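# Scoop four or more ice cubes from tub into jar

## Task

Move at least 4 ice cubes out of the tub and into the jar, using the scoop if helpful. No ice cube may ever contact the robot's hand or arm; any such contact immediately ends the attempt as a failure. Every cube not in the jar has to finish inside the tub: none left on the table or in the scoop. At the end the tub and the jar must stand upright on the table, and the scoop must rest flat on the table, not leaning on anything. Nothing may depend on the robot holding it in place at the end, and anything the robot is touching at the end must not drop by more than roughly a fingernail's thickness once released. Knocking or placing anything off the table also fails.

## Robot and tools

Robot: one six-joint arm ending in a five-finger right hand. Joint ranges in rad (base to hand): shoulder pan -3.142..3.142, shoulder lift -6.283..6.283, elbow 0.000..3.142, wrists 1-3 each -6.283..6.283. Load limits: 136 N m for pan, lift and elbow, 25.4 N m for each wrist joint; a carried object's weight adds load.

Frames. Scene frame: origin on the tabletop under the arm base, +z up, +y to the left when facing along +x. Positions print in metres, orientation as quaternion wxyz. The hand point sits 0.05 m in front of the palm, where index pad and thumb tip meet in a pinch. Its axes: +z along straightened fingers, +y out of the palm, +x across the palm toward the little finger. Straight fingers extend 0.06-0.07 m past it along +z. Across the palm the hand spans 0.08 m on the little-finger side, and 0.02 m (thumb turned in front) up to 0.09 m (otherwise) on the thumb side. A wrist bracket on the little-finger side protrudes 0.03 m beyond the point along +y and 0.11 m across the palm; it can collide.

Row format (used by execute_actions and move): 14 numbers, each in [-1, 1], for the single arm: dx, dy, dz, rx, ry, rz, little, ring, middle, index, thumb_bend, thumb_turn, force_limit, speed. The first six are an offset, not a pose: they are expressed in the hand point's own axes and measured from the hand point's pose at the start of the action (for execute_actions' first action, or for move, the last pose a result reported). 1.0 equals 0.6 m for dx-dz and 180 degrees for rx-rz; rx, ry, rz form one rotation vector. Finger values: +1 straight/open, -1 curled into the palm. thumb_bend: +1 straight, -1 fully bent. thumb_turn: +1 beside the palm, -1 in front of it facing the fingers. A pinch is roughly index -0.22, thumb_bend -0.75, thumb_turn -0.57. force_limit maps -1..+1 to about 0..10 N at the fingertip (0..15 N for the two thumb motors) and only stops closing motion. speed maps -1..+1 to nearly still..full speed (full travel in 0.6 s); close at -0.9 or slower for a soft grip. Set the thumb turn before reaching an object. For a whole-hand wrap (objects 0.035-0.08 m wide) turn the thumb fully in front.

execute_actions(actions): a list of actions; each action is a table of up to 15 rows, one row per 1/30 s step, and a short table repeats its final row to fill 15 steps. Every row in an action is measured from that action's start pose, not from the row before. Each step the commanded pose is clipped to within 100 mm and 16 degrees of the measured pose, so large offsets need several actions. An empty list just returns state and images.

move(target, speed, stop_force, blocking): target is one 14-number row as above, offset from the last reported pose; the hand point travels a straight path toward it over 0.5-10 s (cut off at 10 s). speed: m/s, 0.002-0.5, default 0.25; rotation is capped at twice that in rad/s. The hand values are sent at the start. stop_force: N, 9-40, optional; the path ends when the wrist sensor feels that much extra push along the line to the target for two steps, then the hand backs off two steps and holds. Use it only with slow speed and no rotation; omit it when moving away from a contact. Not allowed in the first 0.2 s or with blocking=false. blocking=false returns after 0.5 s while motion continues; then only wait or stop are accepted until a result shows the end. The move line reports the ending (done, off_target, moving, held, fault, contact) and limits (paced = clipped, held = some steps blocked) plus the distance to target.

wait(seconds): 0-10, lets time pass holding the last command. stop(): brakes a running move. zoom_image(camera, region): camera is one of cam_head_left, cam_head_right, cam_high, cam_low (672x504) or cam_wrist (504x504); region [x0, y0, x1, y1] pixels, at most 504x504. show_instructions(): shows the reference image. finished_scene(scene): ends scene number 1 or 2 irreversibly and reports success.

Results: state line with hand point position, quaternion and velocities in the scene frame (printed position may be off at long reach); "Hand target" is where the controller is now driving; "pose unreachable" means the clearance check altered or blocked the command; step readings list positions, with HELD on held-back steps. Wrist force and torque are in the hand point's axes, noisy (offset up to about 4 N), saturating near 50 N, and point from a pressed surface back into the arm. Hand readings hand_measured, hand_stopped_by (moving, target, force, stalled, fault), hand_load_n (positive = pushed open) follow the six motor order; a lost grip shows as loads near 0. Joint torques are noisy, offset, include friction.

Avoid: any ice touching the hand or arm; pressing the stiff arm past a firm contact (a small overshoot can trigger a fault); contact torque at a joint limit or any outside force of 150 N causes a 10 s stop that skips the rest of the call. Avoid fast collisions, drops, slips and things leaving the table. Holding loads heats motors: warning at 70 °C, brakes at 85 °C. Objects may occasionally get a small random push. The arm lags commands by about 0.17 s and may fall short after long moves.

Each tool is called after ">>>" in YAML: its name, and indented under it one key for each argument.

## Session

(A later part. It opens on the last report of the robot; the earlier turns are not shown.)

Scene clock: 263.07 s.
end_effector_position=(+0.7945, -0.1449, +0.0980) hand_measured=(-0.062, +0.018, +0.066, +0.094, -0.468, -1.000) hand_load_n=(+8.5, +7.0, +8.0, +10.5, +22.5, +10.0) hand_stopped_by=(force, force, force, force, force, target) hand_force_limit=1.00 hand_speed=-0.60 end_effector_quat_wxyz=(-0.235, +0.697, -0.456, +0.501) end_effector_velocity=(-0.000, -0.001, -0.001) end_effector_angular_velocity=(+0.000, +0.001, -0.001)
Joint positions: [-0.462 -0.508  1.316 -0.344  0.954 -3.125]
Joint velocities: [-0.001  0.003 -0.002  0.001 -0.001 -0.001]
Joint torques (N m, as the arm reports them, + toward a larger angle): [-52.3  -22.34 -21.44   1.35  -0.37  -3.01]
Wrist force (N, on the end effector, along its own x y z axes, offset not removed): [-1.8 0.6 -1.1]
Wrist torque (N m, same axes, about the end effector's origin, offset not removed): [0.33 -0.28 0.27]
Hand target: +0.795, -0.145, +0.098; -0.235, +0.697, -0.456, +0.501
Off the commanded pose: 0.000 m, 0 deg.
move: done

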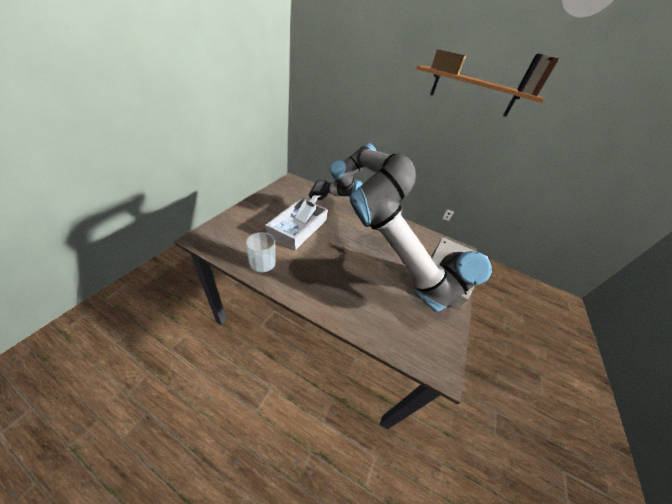

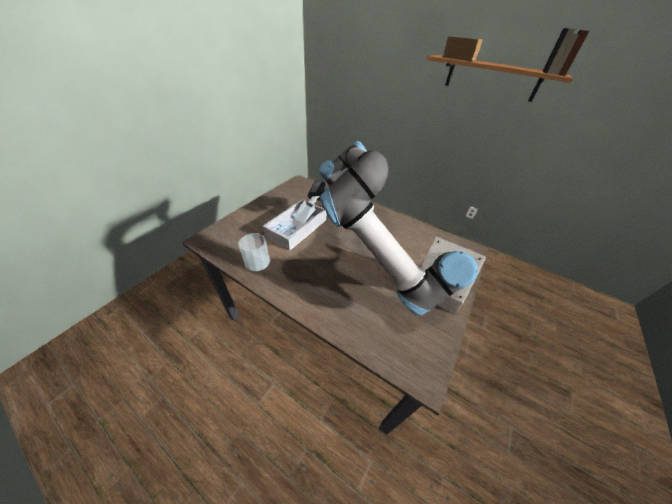

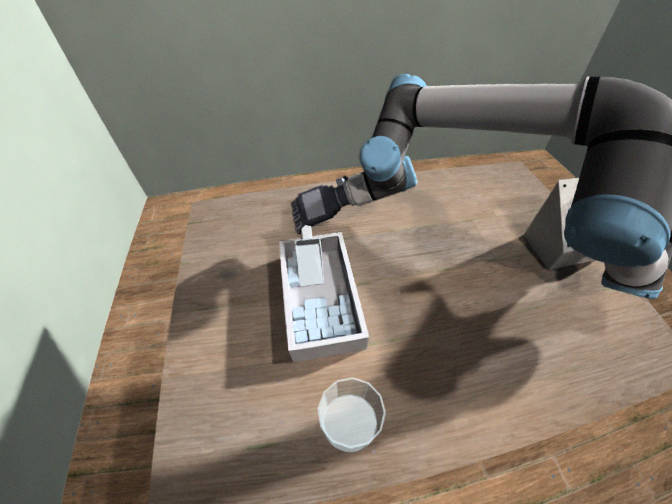

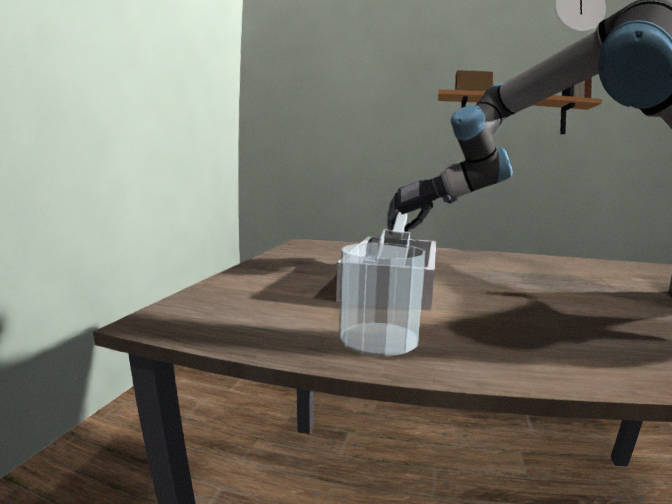

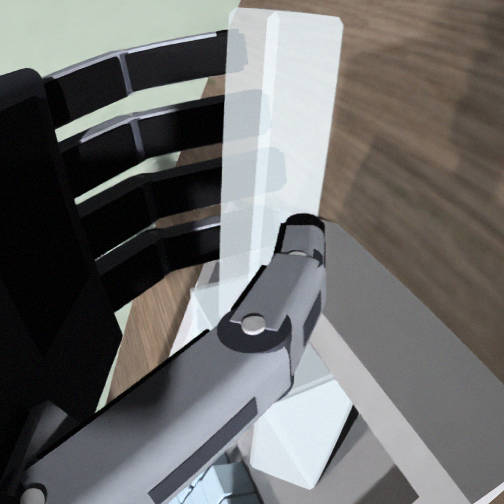

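Nice columns. Forward .04 with 6° tip-down, then push.

>>> move:
  target: [-0.058,-0.029,-0.015,0,0.015,-0.03,-0.75,-0.75,-0.75,-0.75,-0.55,-1,1,-0.6]
  speed: 0.04

>>> move:
  target: [-0.055,-0.035,-0.015,0,0.004,-0.008,-0.75,-0.75,-0.75,-0.75,-0.55,-1,1,-0.6]
  speed: 0.04

>>> zoom_image:
  camera: "cam_high"
  region: [250,200,410,390]

Scene clock: 272.70 s.
end_effector_position=(+0.7904, -0.1052, +0.0984) hand_measured=(-0.062, +0.018, +0.066, +0.094, -0.468, -1.000) hand_load_n=(+7.0, +8.0, +8.0, +11.5, +21.0, +6.0) hand_stopped_by=(force, force, force, force, force, target) hand_force_limit=1.00 hand_speed=-0.60 end_effector_quat_wxyz=(-0.200, +0.706, -0.428, +0.528) end_effector_velocity=(-0.000, +0.002, -0.001) end_effector_angular_velocity=(-0.002, +0.001, +0.000)
Joint positions: [-0.399 -0.599  1.396 -0.351  1.058 -3.185]
Joint velocities: [ 0.003 -0.002  0.003 -0.     0.003 -0.001]
Joint torques (N m, as the arm reports them, + toward a larger angle): [-32.92 -48.85  -5.95  -2.52   2.82  -3.11]
Wrist force (N, on the end effector, along its own x y z axes, offset not removed): [4.2 1.8 -0.6]
Wrist torque (N m, same axes, about the end effector's origin, offset not removed): [0.24 -0.38 0.20]
Hand target: +0.790, -0.105, +0.098; -0.200, +0.706, -0.428, +0.528
Off the commanded pose: 0.000 m, 0 deg.
move: done

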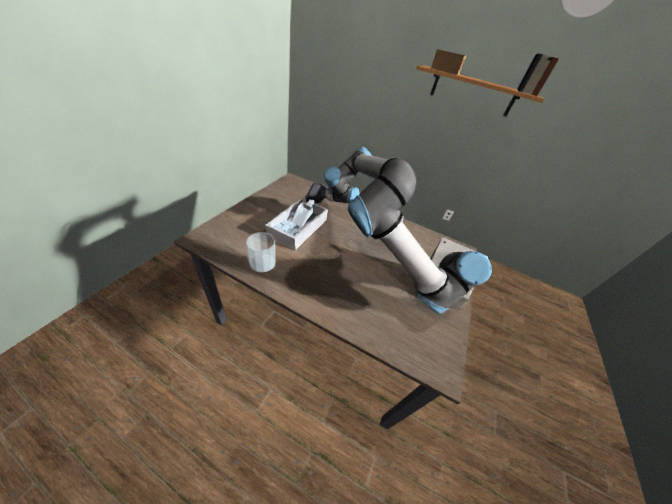

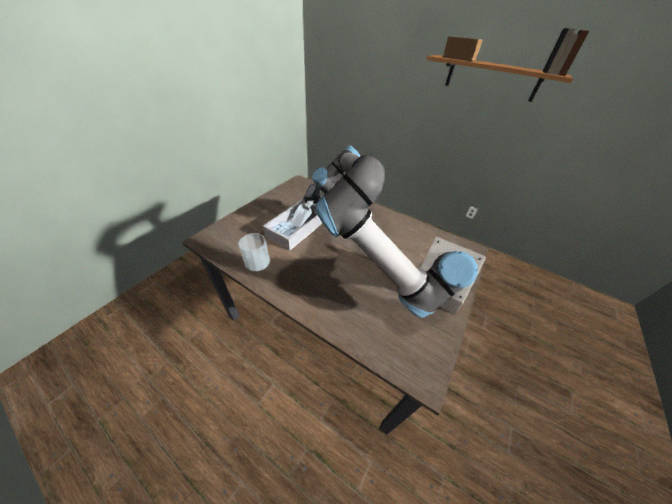

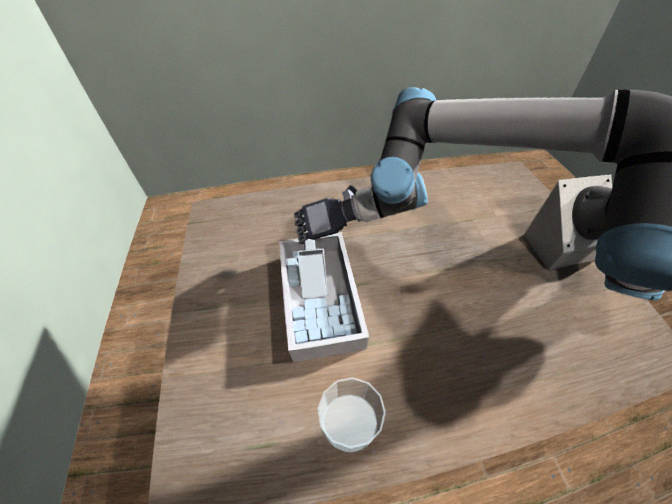

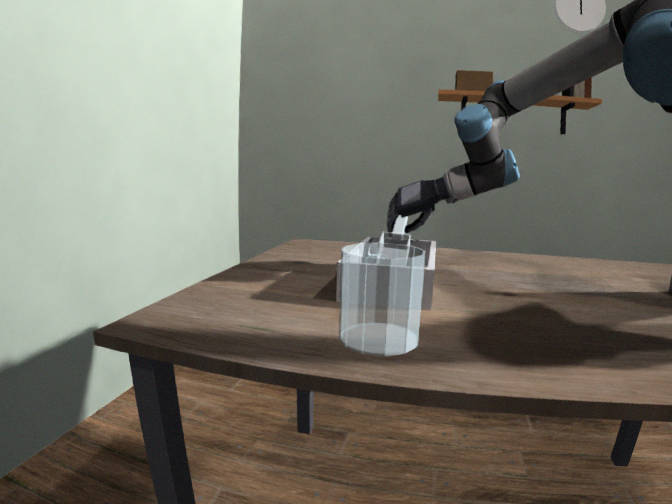

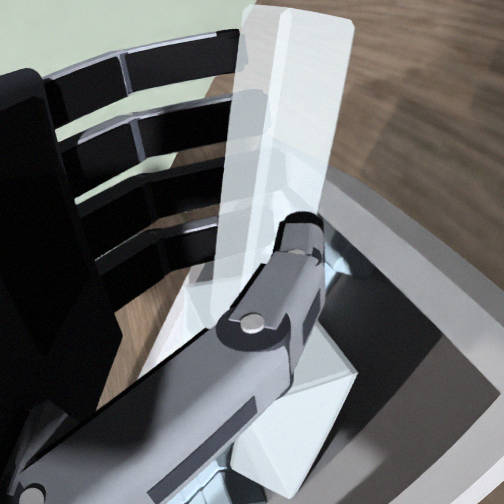

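Scene clock: 274.03 s.
end_effector_position=(+0.7879, -0.0652, +0.0982) hand_measured=(-0.062, +0.018, +0.066, +0.094, -0.468, -1.000) hand_load_n=(+5.5, +9.0, +8.5, +11.0, +21.0, +5.0) hand_stopped_by=(force, force, force, force, force, target) hand_force_limit=1.00 hand_speed=-0.60 end_effector_quat_wxyz=(-0.191, +0.708, -0.420, +0.534) end_effector_velocity=(-0.001, +0.001, -0.001) end_effector_angular_velocity=(+0.000, +0.001, -0.000)
Joint positions: [-0.348 -0.666  1.436 -0.336  1.116 -3.186]
Joint velocities: [ 0.002 -0.002  0.002  0.001  0.001  0.   ]
Joint torques (N m, as the arm reports them, + toward a larger angle): [-30.99 -47.79  -5.38   1.78   3.01  -2.97]
Wrist force (N, on the end effector, along its own x y z axes, offset not removed): [2.9 1.2 -2.4]
Wrist torque (N m, same axes, about the end effector's origin, offset not removed): [0.47 -0.12 0.28]
Hand target: +0.788, -0.065, +0.098; -0.191, +0.708, -0.420, +0.534
Off the commanded pose: 0.000 m, 0 deg.
move: done

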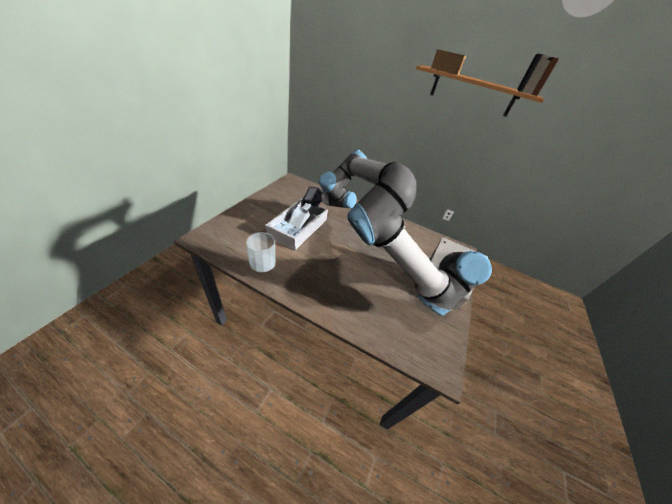

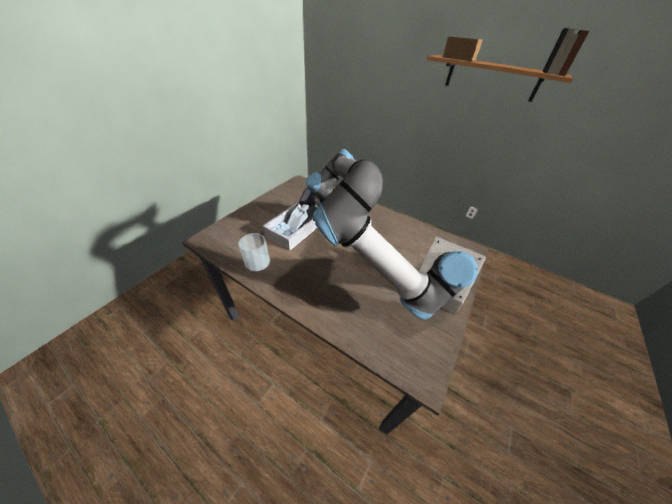

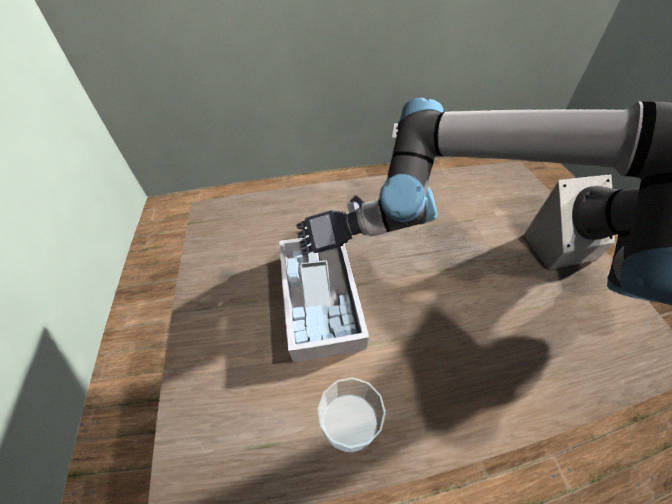

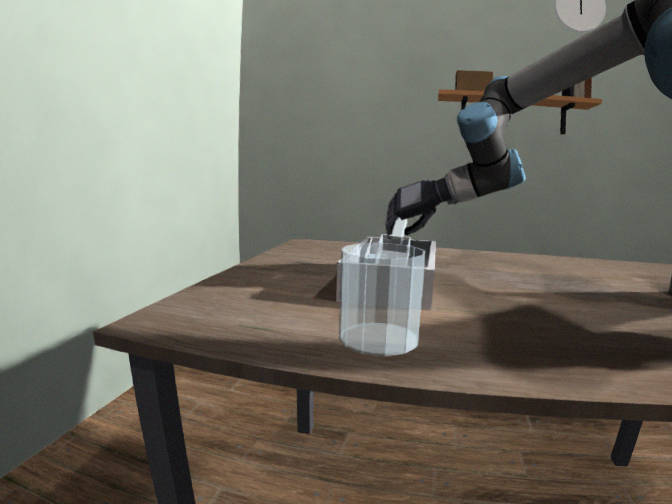

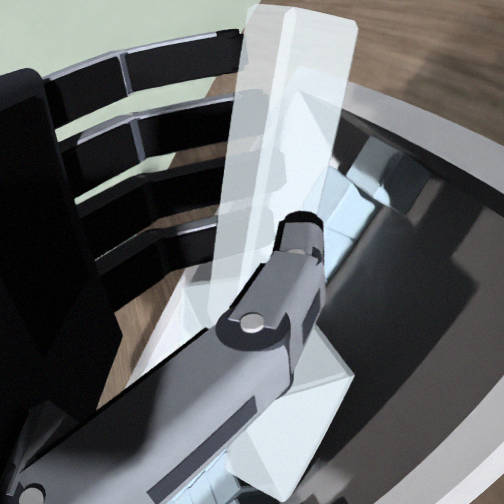

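Region (250, 200, 410, 390) of cam_high's 672x504 image, scaled by 2.653, with more detail than that image has; it fills the left 424 columns of this view, and the rest is white.

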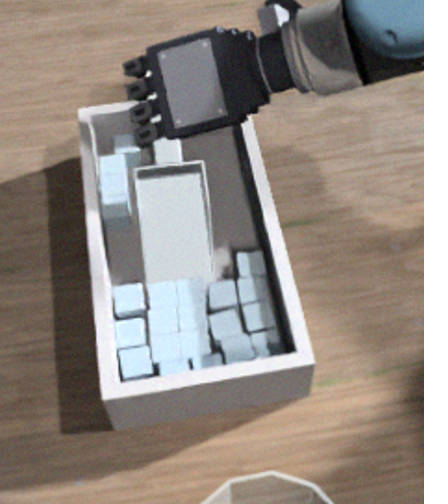

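>>> move:
  target: [-0.08,-0.055,-0.023,0,0.003,-0.006,-0.75,-0.75,-0.75,-0.75,-0.55,-1,1,-0.6]
  speed: 0.04

>>> zoom_image:
  camera: "cam_high"
  region: [250,200,410,390]

Scene clock: 281.37 s.
end_effector_position=(+0.7845, -0.0054, +0.0983) hand_measured=(-0.062, +0.018, +0.066, +0.094, -0.468, -1.000) hand_load_n=(+5.5, +10.0, +8.0, +11.0, +20.0, +3.5) hand_stopped_by=(force, force, force, force, force, target) hand_force_limit=1.00 hand_speed=-0.60 end_effector_quat_wxyz=(-0.184, +0.709, -0.415, +0.539) end_effector_velocity=(-0.001, -0.000, +0.000) end_effector_angular_velocity=(+0.000, -0.001, -0.003)
Joint positions: [-0.274 -0.752  1.467 -0.295  1.193 -3.171]
Joint velocities: [-0.    -0.001  0.002  0.001  0.002  0.001]
Joint torques (N m, as the arm reports them, + toward a larger angle): [-24.98 -47.95  -3.48   2.05   1.41   2.76]
Wrist force (N, on the end effector, along its own x y z axes, offset not removed): [6.4 1.0 0.4]
Wrist torque (N m, same axes, about the end effector's origin, offset not removed): [-0.10 0.03 0.25]
Hand target: +0.785, -0.005, +0.098; -0.184, +0.709, -0.415, +0.540
Off the commanded pose: 0.000 m, 0 deg.
move: done

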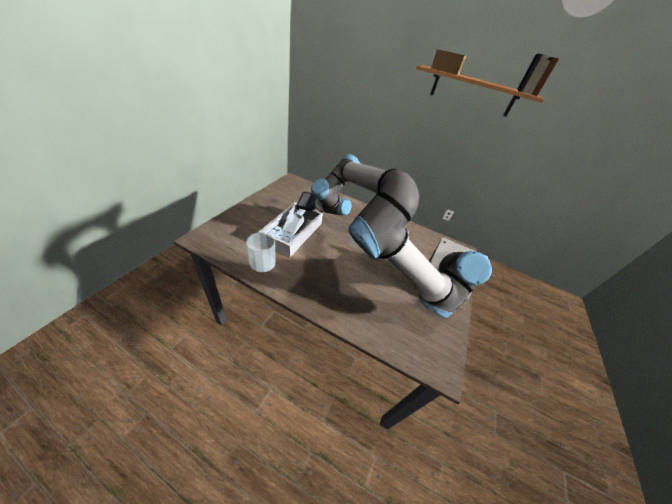

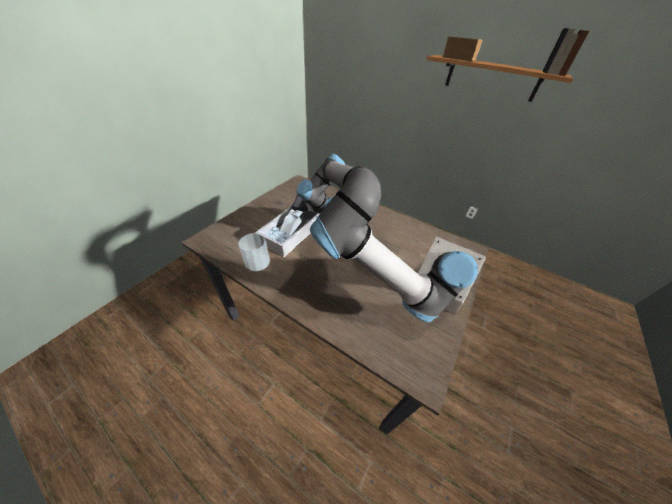

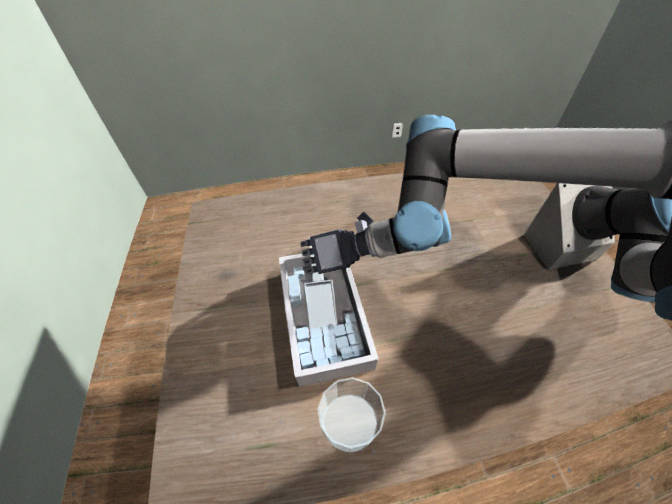

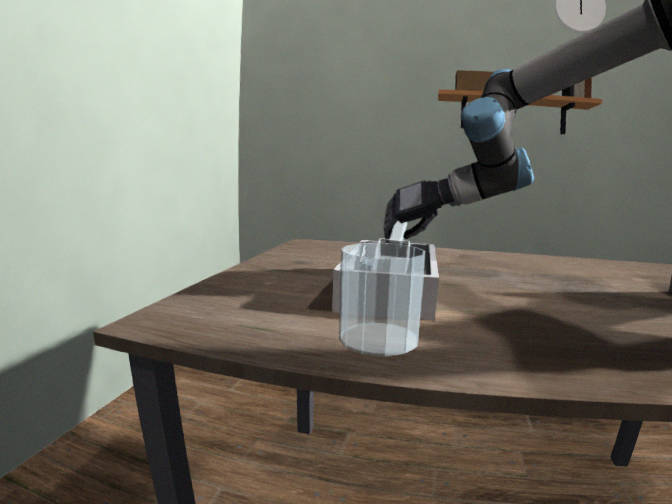

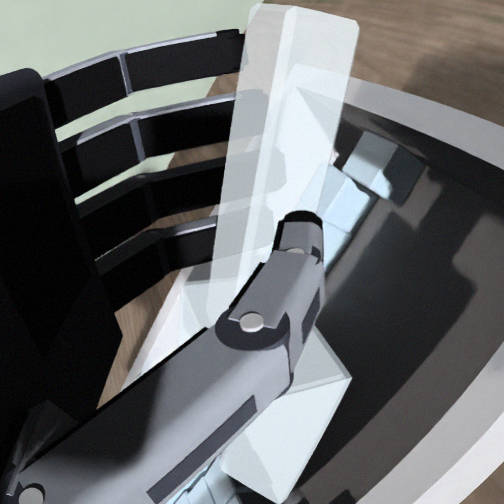

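Region (250, 200, 410, 390) of cam_high's 672x504 image, scaled by 2.653, with more detail than that image has; it fills the left 424 columns of this view, and the rest is white.

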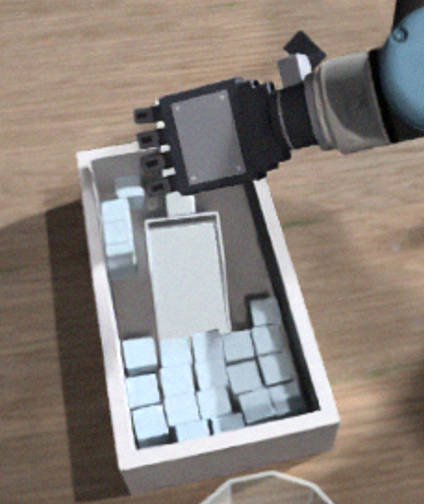

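>>> move:
  target: [0,0,0,0,-0.03,0.06,-0.75,-0.75,-0.75,-0.75,-0.55,-1,1,-0.6]
  speed: 0.15

>>> move:
  target: [0.24,0.11,0.04,0,0,0,-0.75,-0.75,-0.75,-0.75,-0.55,-1,1,-0.6]
  speed: 0.3

>>> move:
  target: [-0.045,-0.02,-0.01,0,0.02,-0.04,-0.75,-0.75,-0.75,-0.75,-0.55,-1,1,-0.6]
  speed: 0.04

>>> zoom_image:
  camera: "cam_high"
  region: [250,200,410,390]

Scene clock: 292.73 s.
end_effector_position=(+0.7845, -0.0054, +0.0983) hand_measured=(-0.062, +0.018, +0.066, +0.094, -0.468, -1.000) hand_load_n=(+4.5, +8.0, +7.5, +11.0, +22.0, +5.0) hand_stopped_by=(force, force, force, force, force, target) hand_force_limit=1.00 hand_speed=-0.60 end_effector_quat_wxyz=(-0.253, +0.692, -0.470, +0.486) end_effector_velocity=(-0.001, +0.000, -0.001) end_effector_angular_velocity=(+0.007, +0.002, -0.000)
Joint positions: [-0.327 -0.719  1.446 -0.303  1.051 -3.004]
Joint velocities: [-0.001  0.001  0.001 -0.001 -0.005  0.005]
Joint torques (N m, as the arm reports them, + toward a larger angle): [-46.76 -20.68 -20.96  -2.92  -2.2    3.1 ]
Wrist force (N, on the end effector, along its own x y z axes, offset not removed): [3.8 4.3 1.2]
Wrist torque (N m, same axes, about the end effector's origin, offset not removed): [0.22 -0.04 0.19]
Hand target: +0.785, -0.005, +0.098; -0.253, +0.692, -0.470, +0.486
Off the commanded pose: 0.000 m, 0 deg.
move: done

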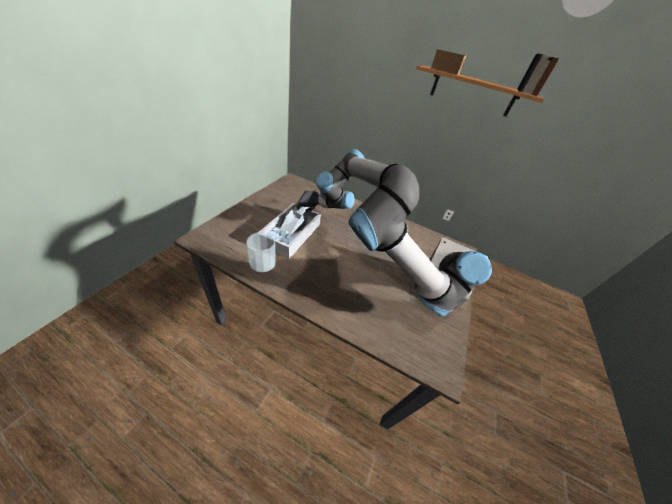

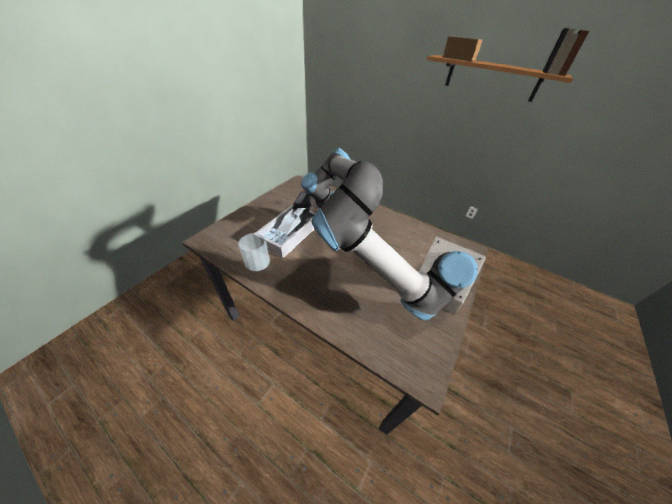

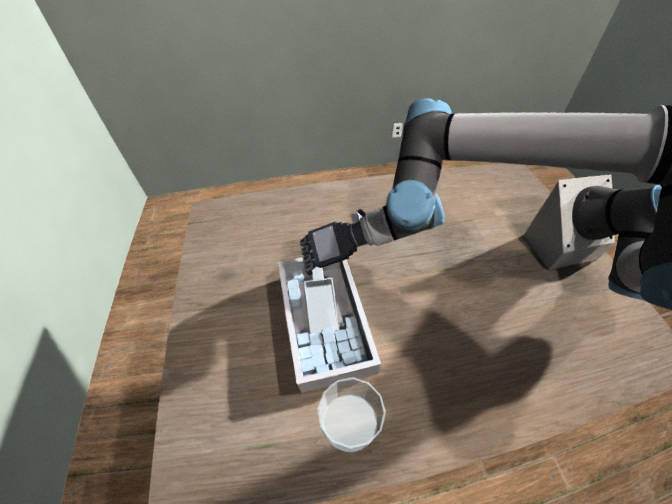

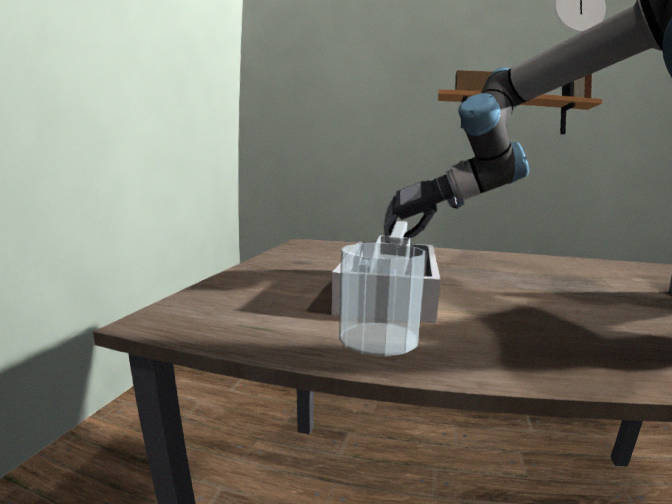

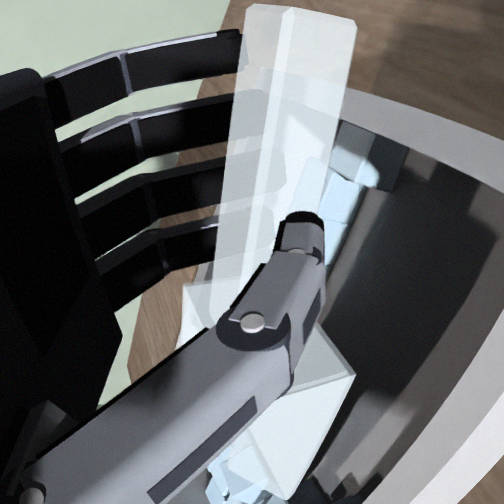

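Scene clock: 293.80 s.
end_effector_position=(+0.7919, -0.1655, +0.0978) hand_measured=(-0.062, +0.020, +0.066, +0.094, -0.468, -1.000) hand_load_n=(+0.5, +14.0, +10.0, +5.5, +20.0, +7.5) hand_stopped_by=(force, force, force, force, force, target) hand_force_limit=1.00 hand_speed=-0.60 end_effector_quat_wxyz=(-0.253, +0.692, -0.470, +0.486) end_effector_velocity=(+0.000, -0.001, -0.002) end_effector_angular_velocity=(+0.001, +0.003, +0.000)
Joint positions: [-0.497 -0.463  1.284 -0.345  0.898 -3.094]
Joint velocities: [ 0.001  0.005 -0.005  0.003 -0.001 -0.001]
Joint torques (N m, as the arm reports them, + toward a larger angle): [-52.96 -22.79 -21.17   1.25  -0.6   -3.09]
Wrist force (N, on the end effector, along its own x y z axes, offset not removed): [-1.7 -0.5 1.8]
Wrist torque (N m, same axes, about the end effector's origin, offset not removed): [0.08 -0.49 0.21]
Hand target: +0.792, -0.166, +0.098; -0.253, +0.692, -0.470, +0.486
Off the commanded pose: 0.000 m, 0 deg.
move: done

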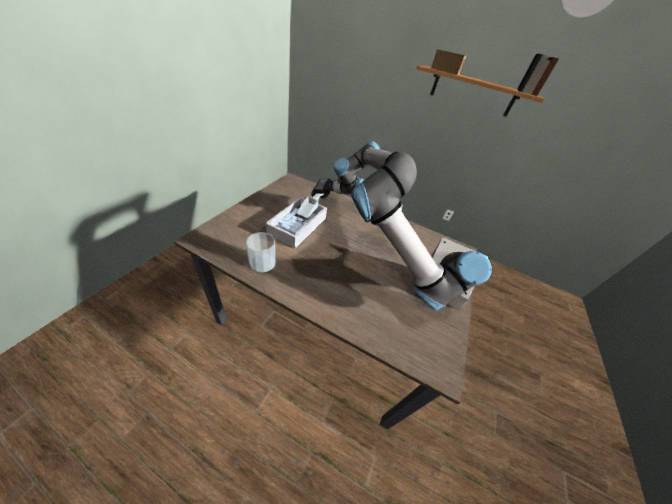

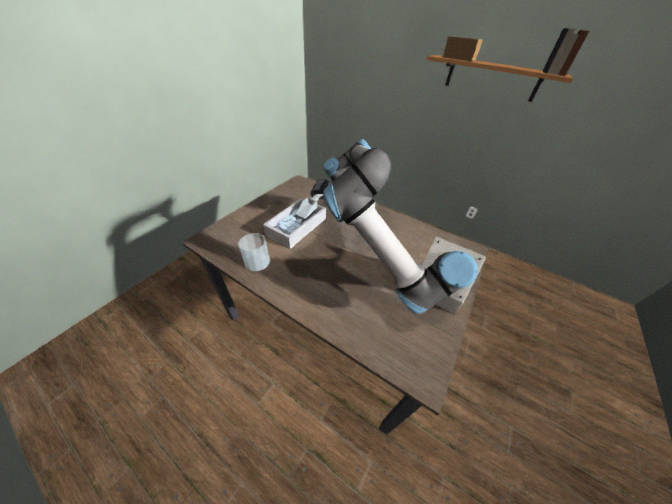

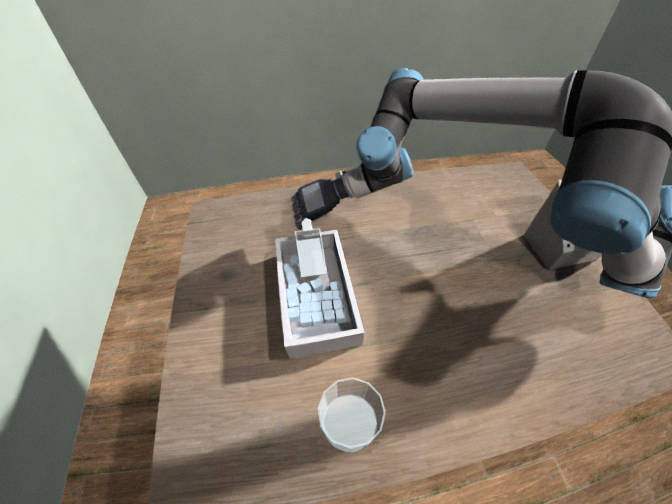

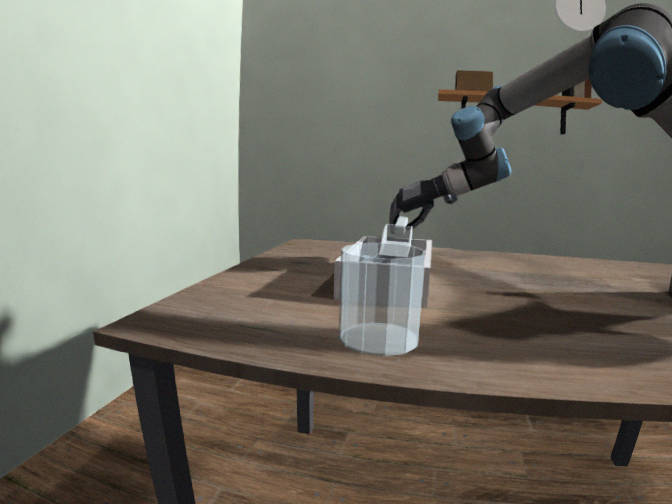

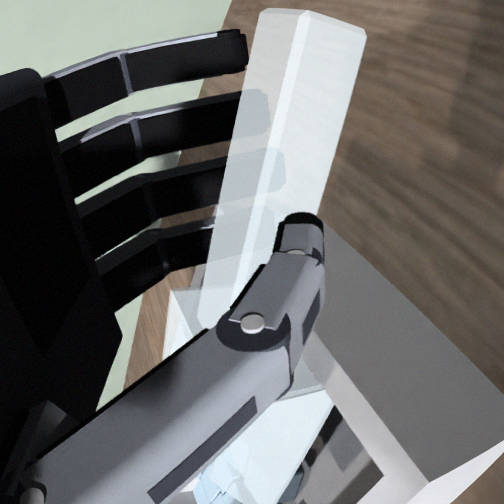

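Scene clock: 295.83 s.
end_effector_position=(+0.7890, -0.1356, +0.0982) hand_measured=(-0.062, +0.020, +0.066, +0.094, -0.468, -1.000) hand_load_n=(+0.0, +13.5, +10.0, +6.5, +20.0, +6.5) hand_stopped_by=(force, force, force, force, force, target) hand_force_limit=1.00 hand_speed=-0.60 end_effector_quat_wxyz=(-0.207, +0.704, -0.434, +0.522) end_effector_velocity=(+0.000, +0.002, +0.000) end_effector_angular_velocity=(-0.005, -0.000, +0.002)
Joint positions: [-0.438 -0.55   1.369 -0.363  1.013 -3.187]
Joint velocities: [ 0.002 -0.003  0.002 -0.001  0.003 -0.004]
Joint torques (N m, as the arm reports them, + toward a larger angle): [-33.25 -49.41  -5.62  -2.4    3.38  -2.81]
Wrist force (N, on the end effector, along its own x y z axes, offset not removed): [1.9 0.5 -0.2]
Wrist torque (N m, same axes, about the end effector's origin, offset not removed): [0.16 -0.26 0.28]
Hand target: +0.789, -0.135, +0.098; -0.207, +0.704, -0.434, +0.522
Off the commanded pose: 0.000 m, 0 deg.
move: done

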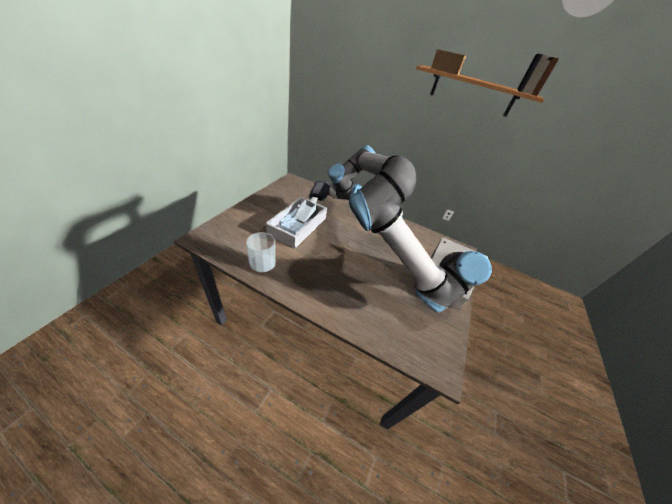

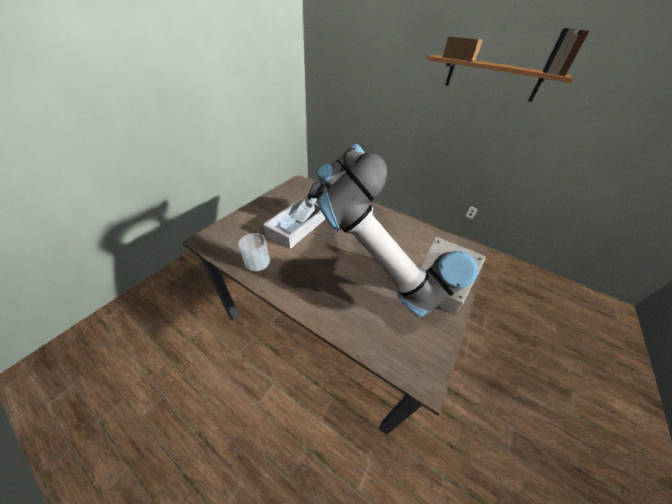

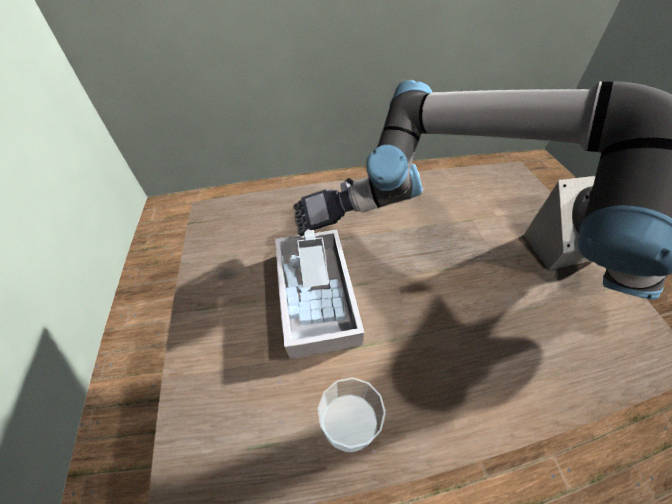

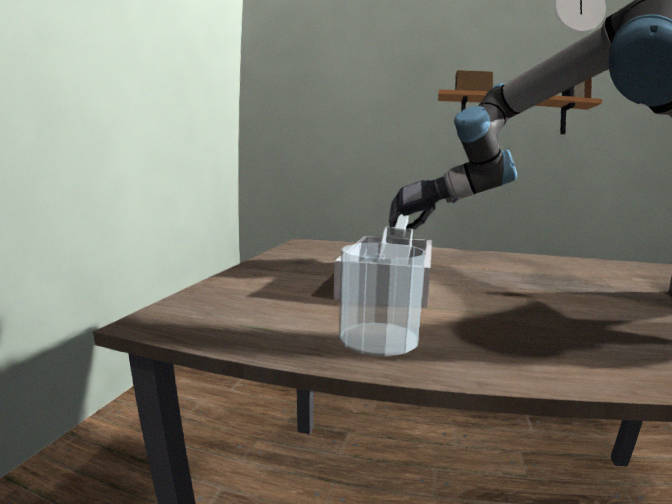

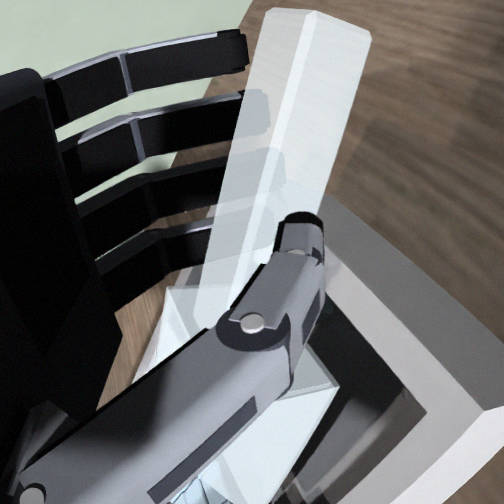

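Region (250, 200, 410, 390) of cam_high's 672x504 image, scaled by 2.653, with more detail than that image has; it fills the left 424 columns of this view, and the rest is white.

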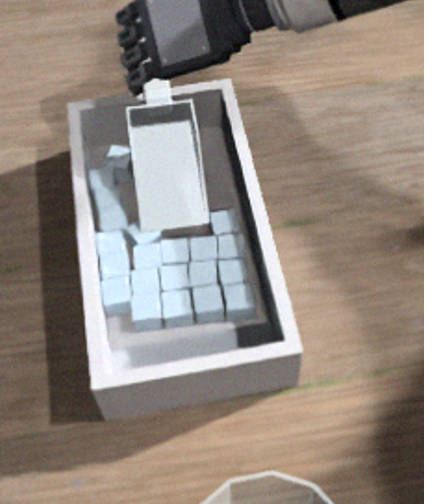

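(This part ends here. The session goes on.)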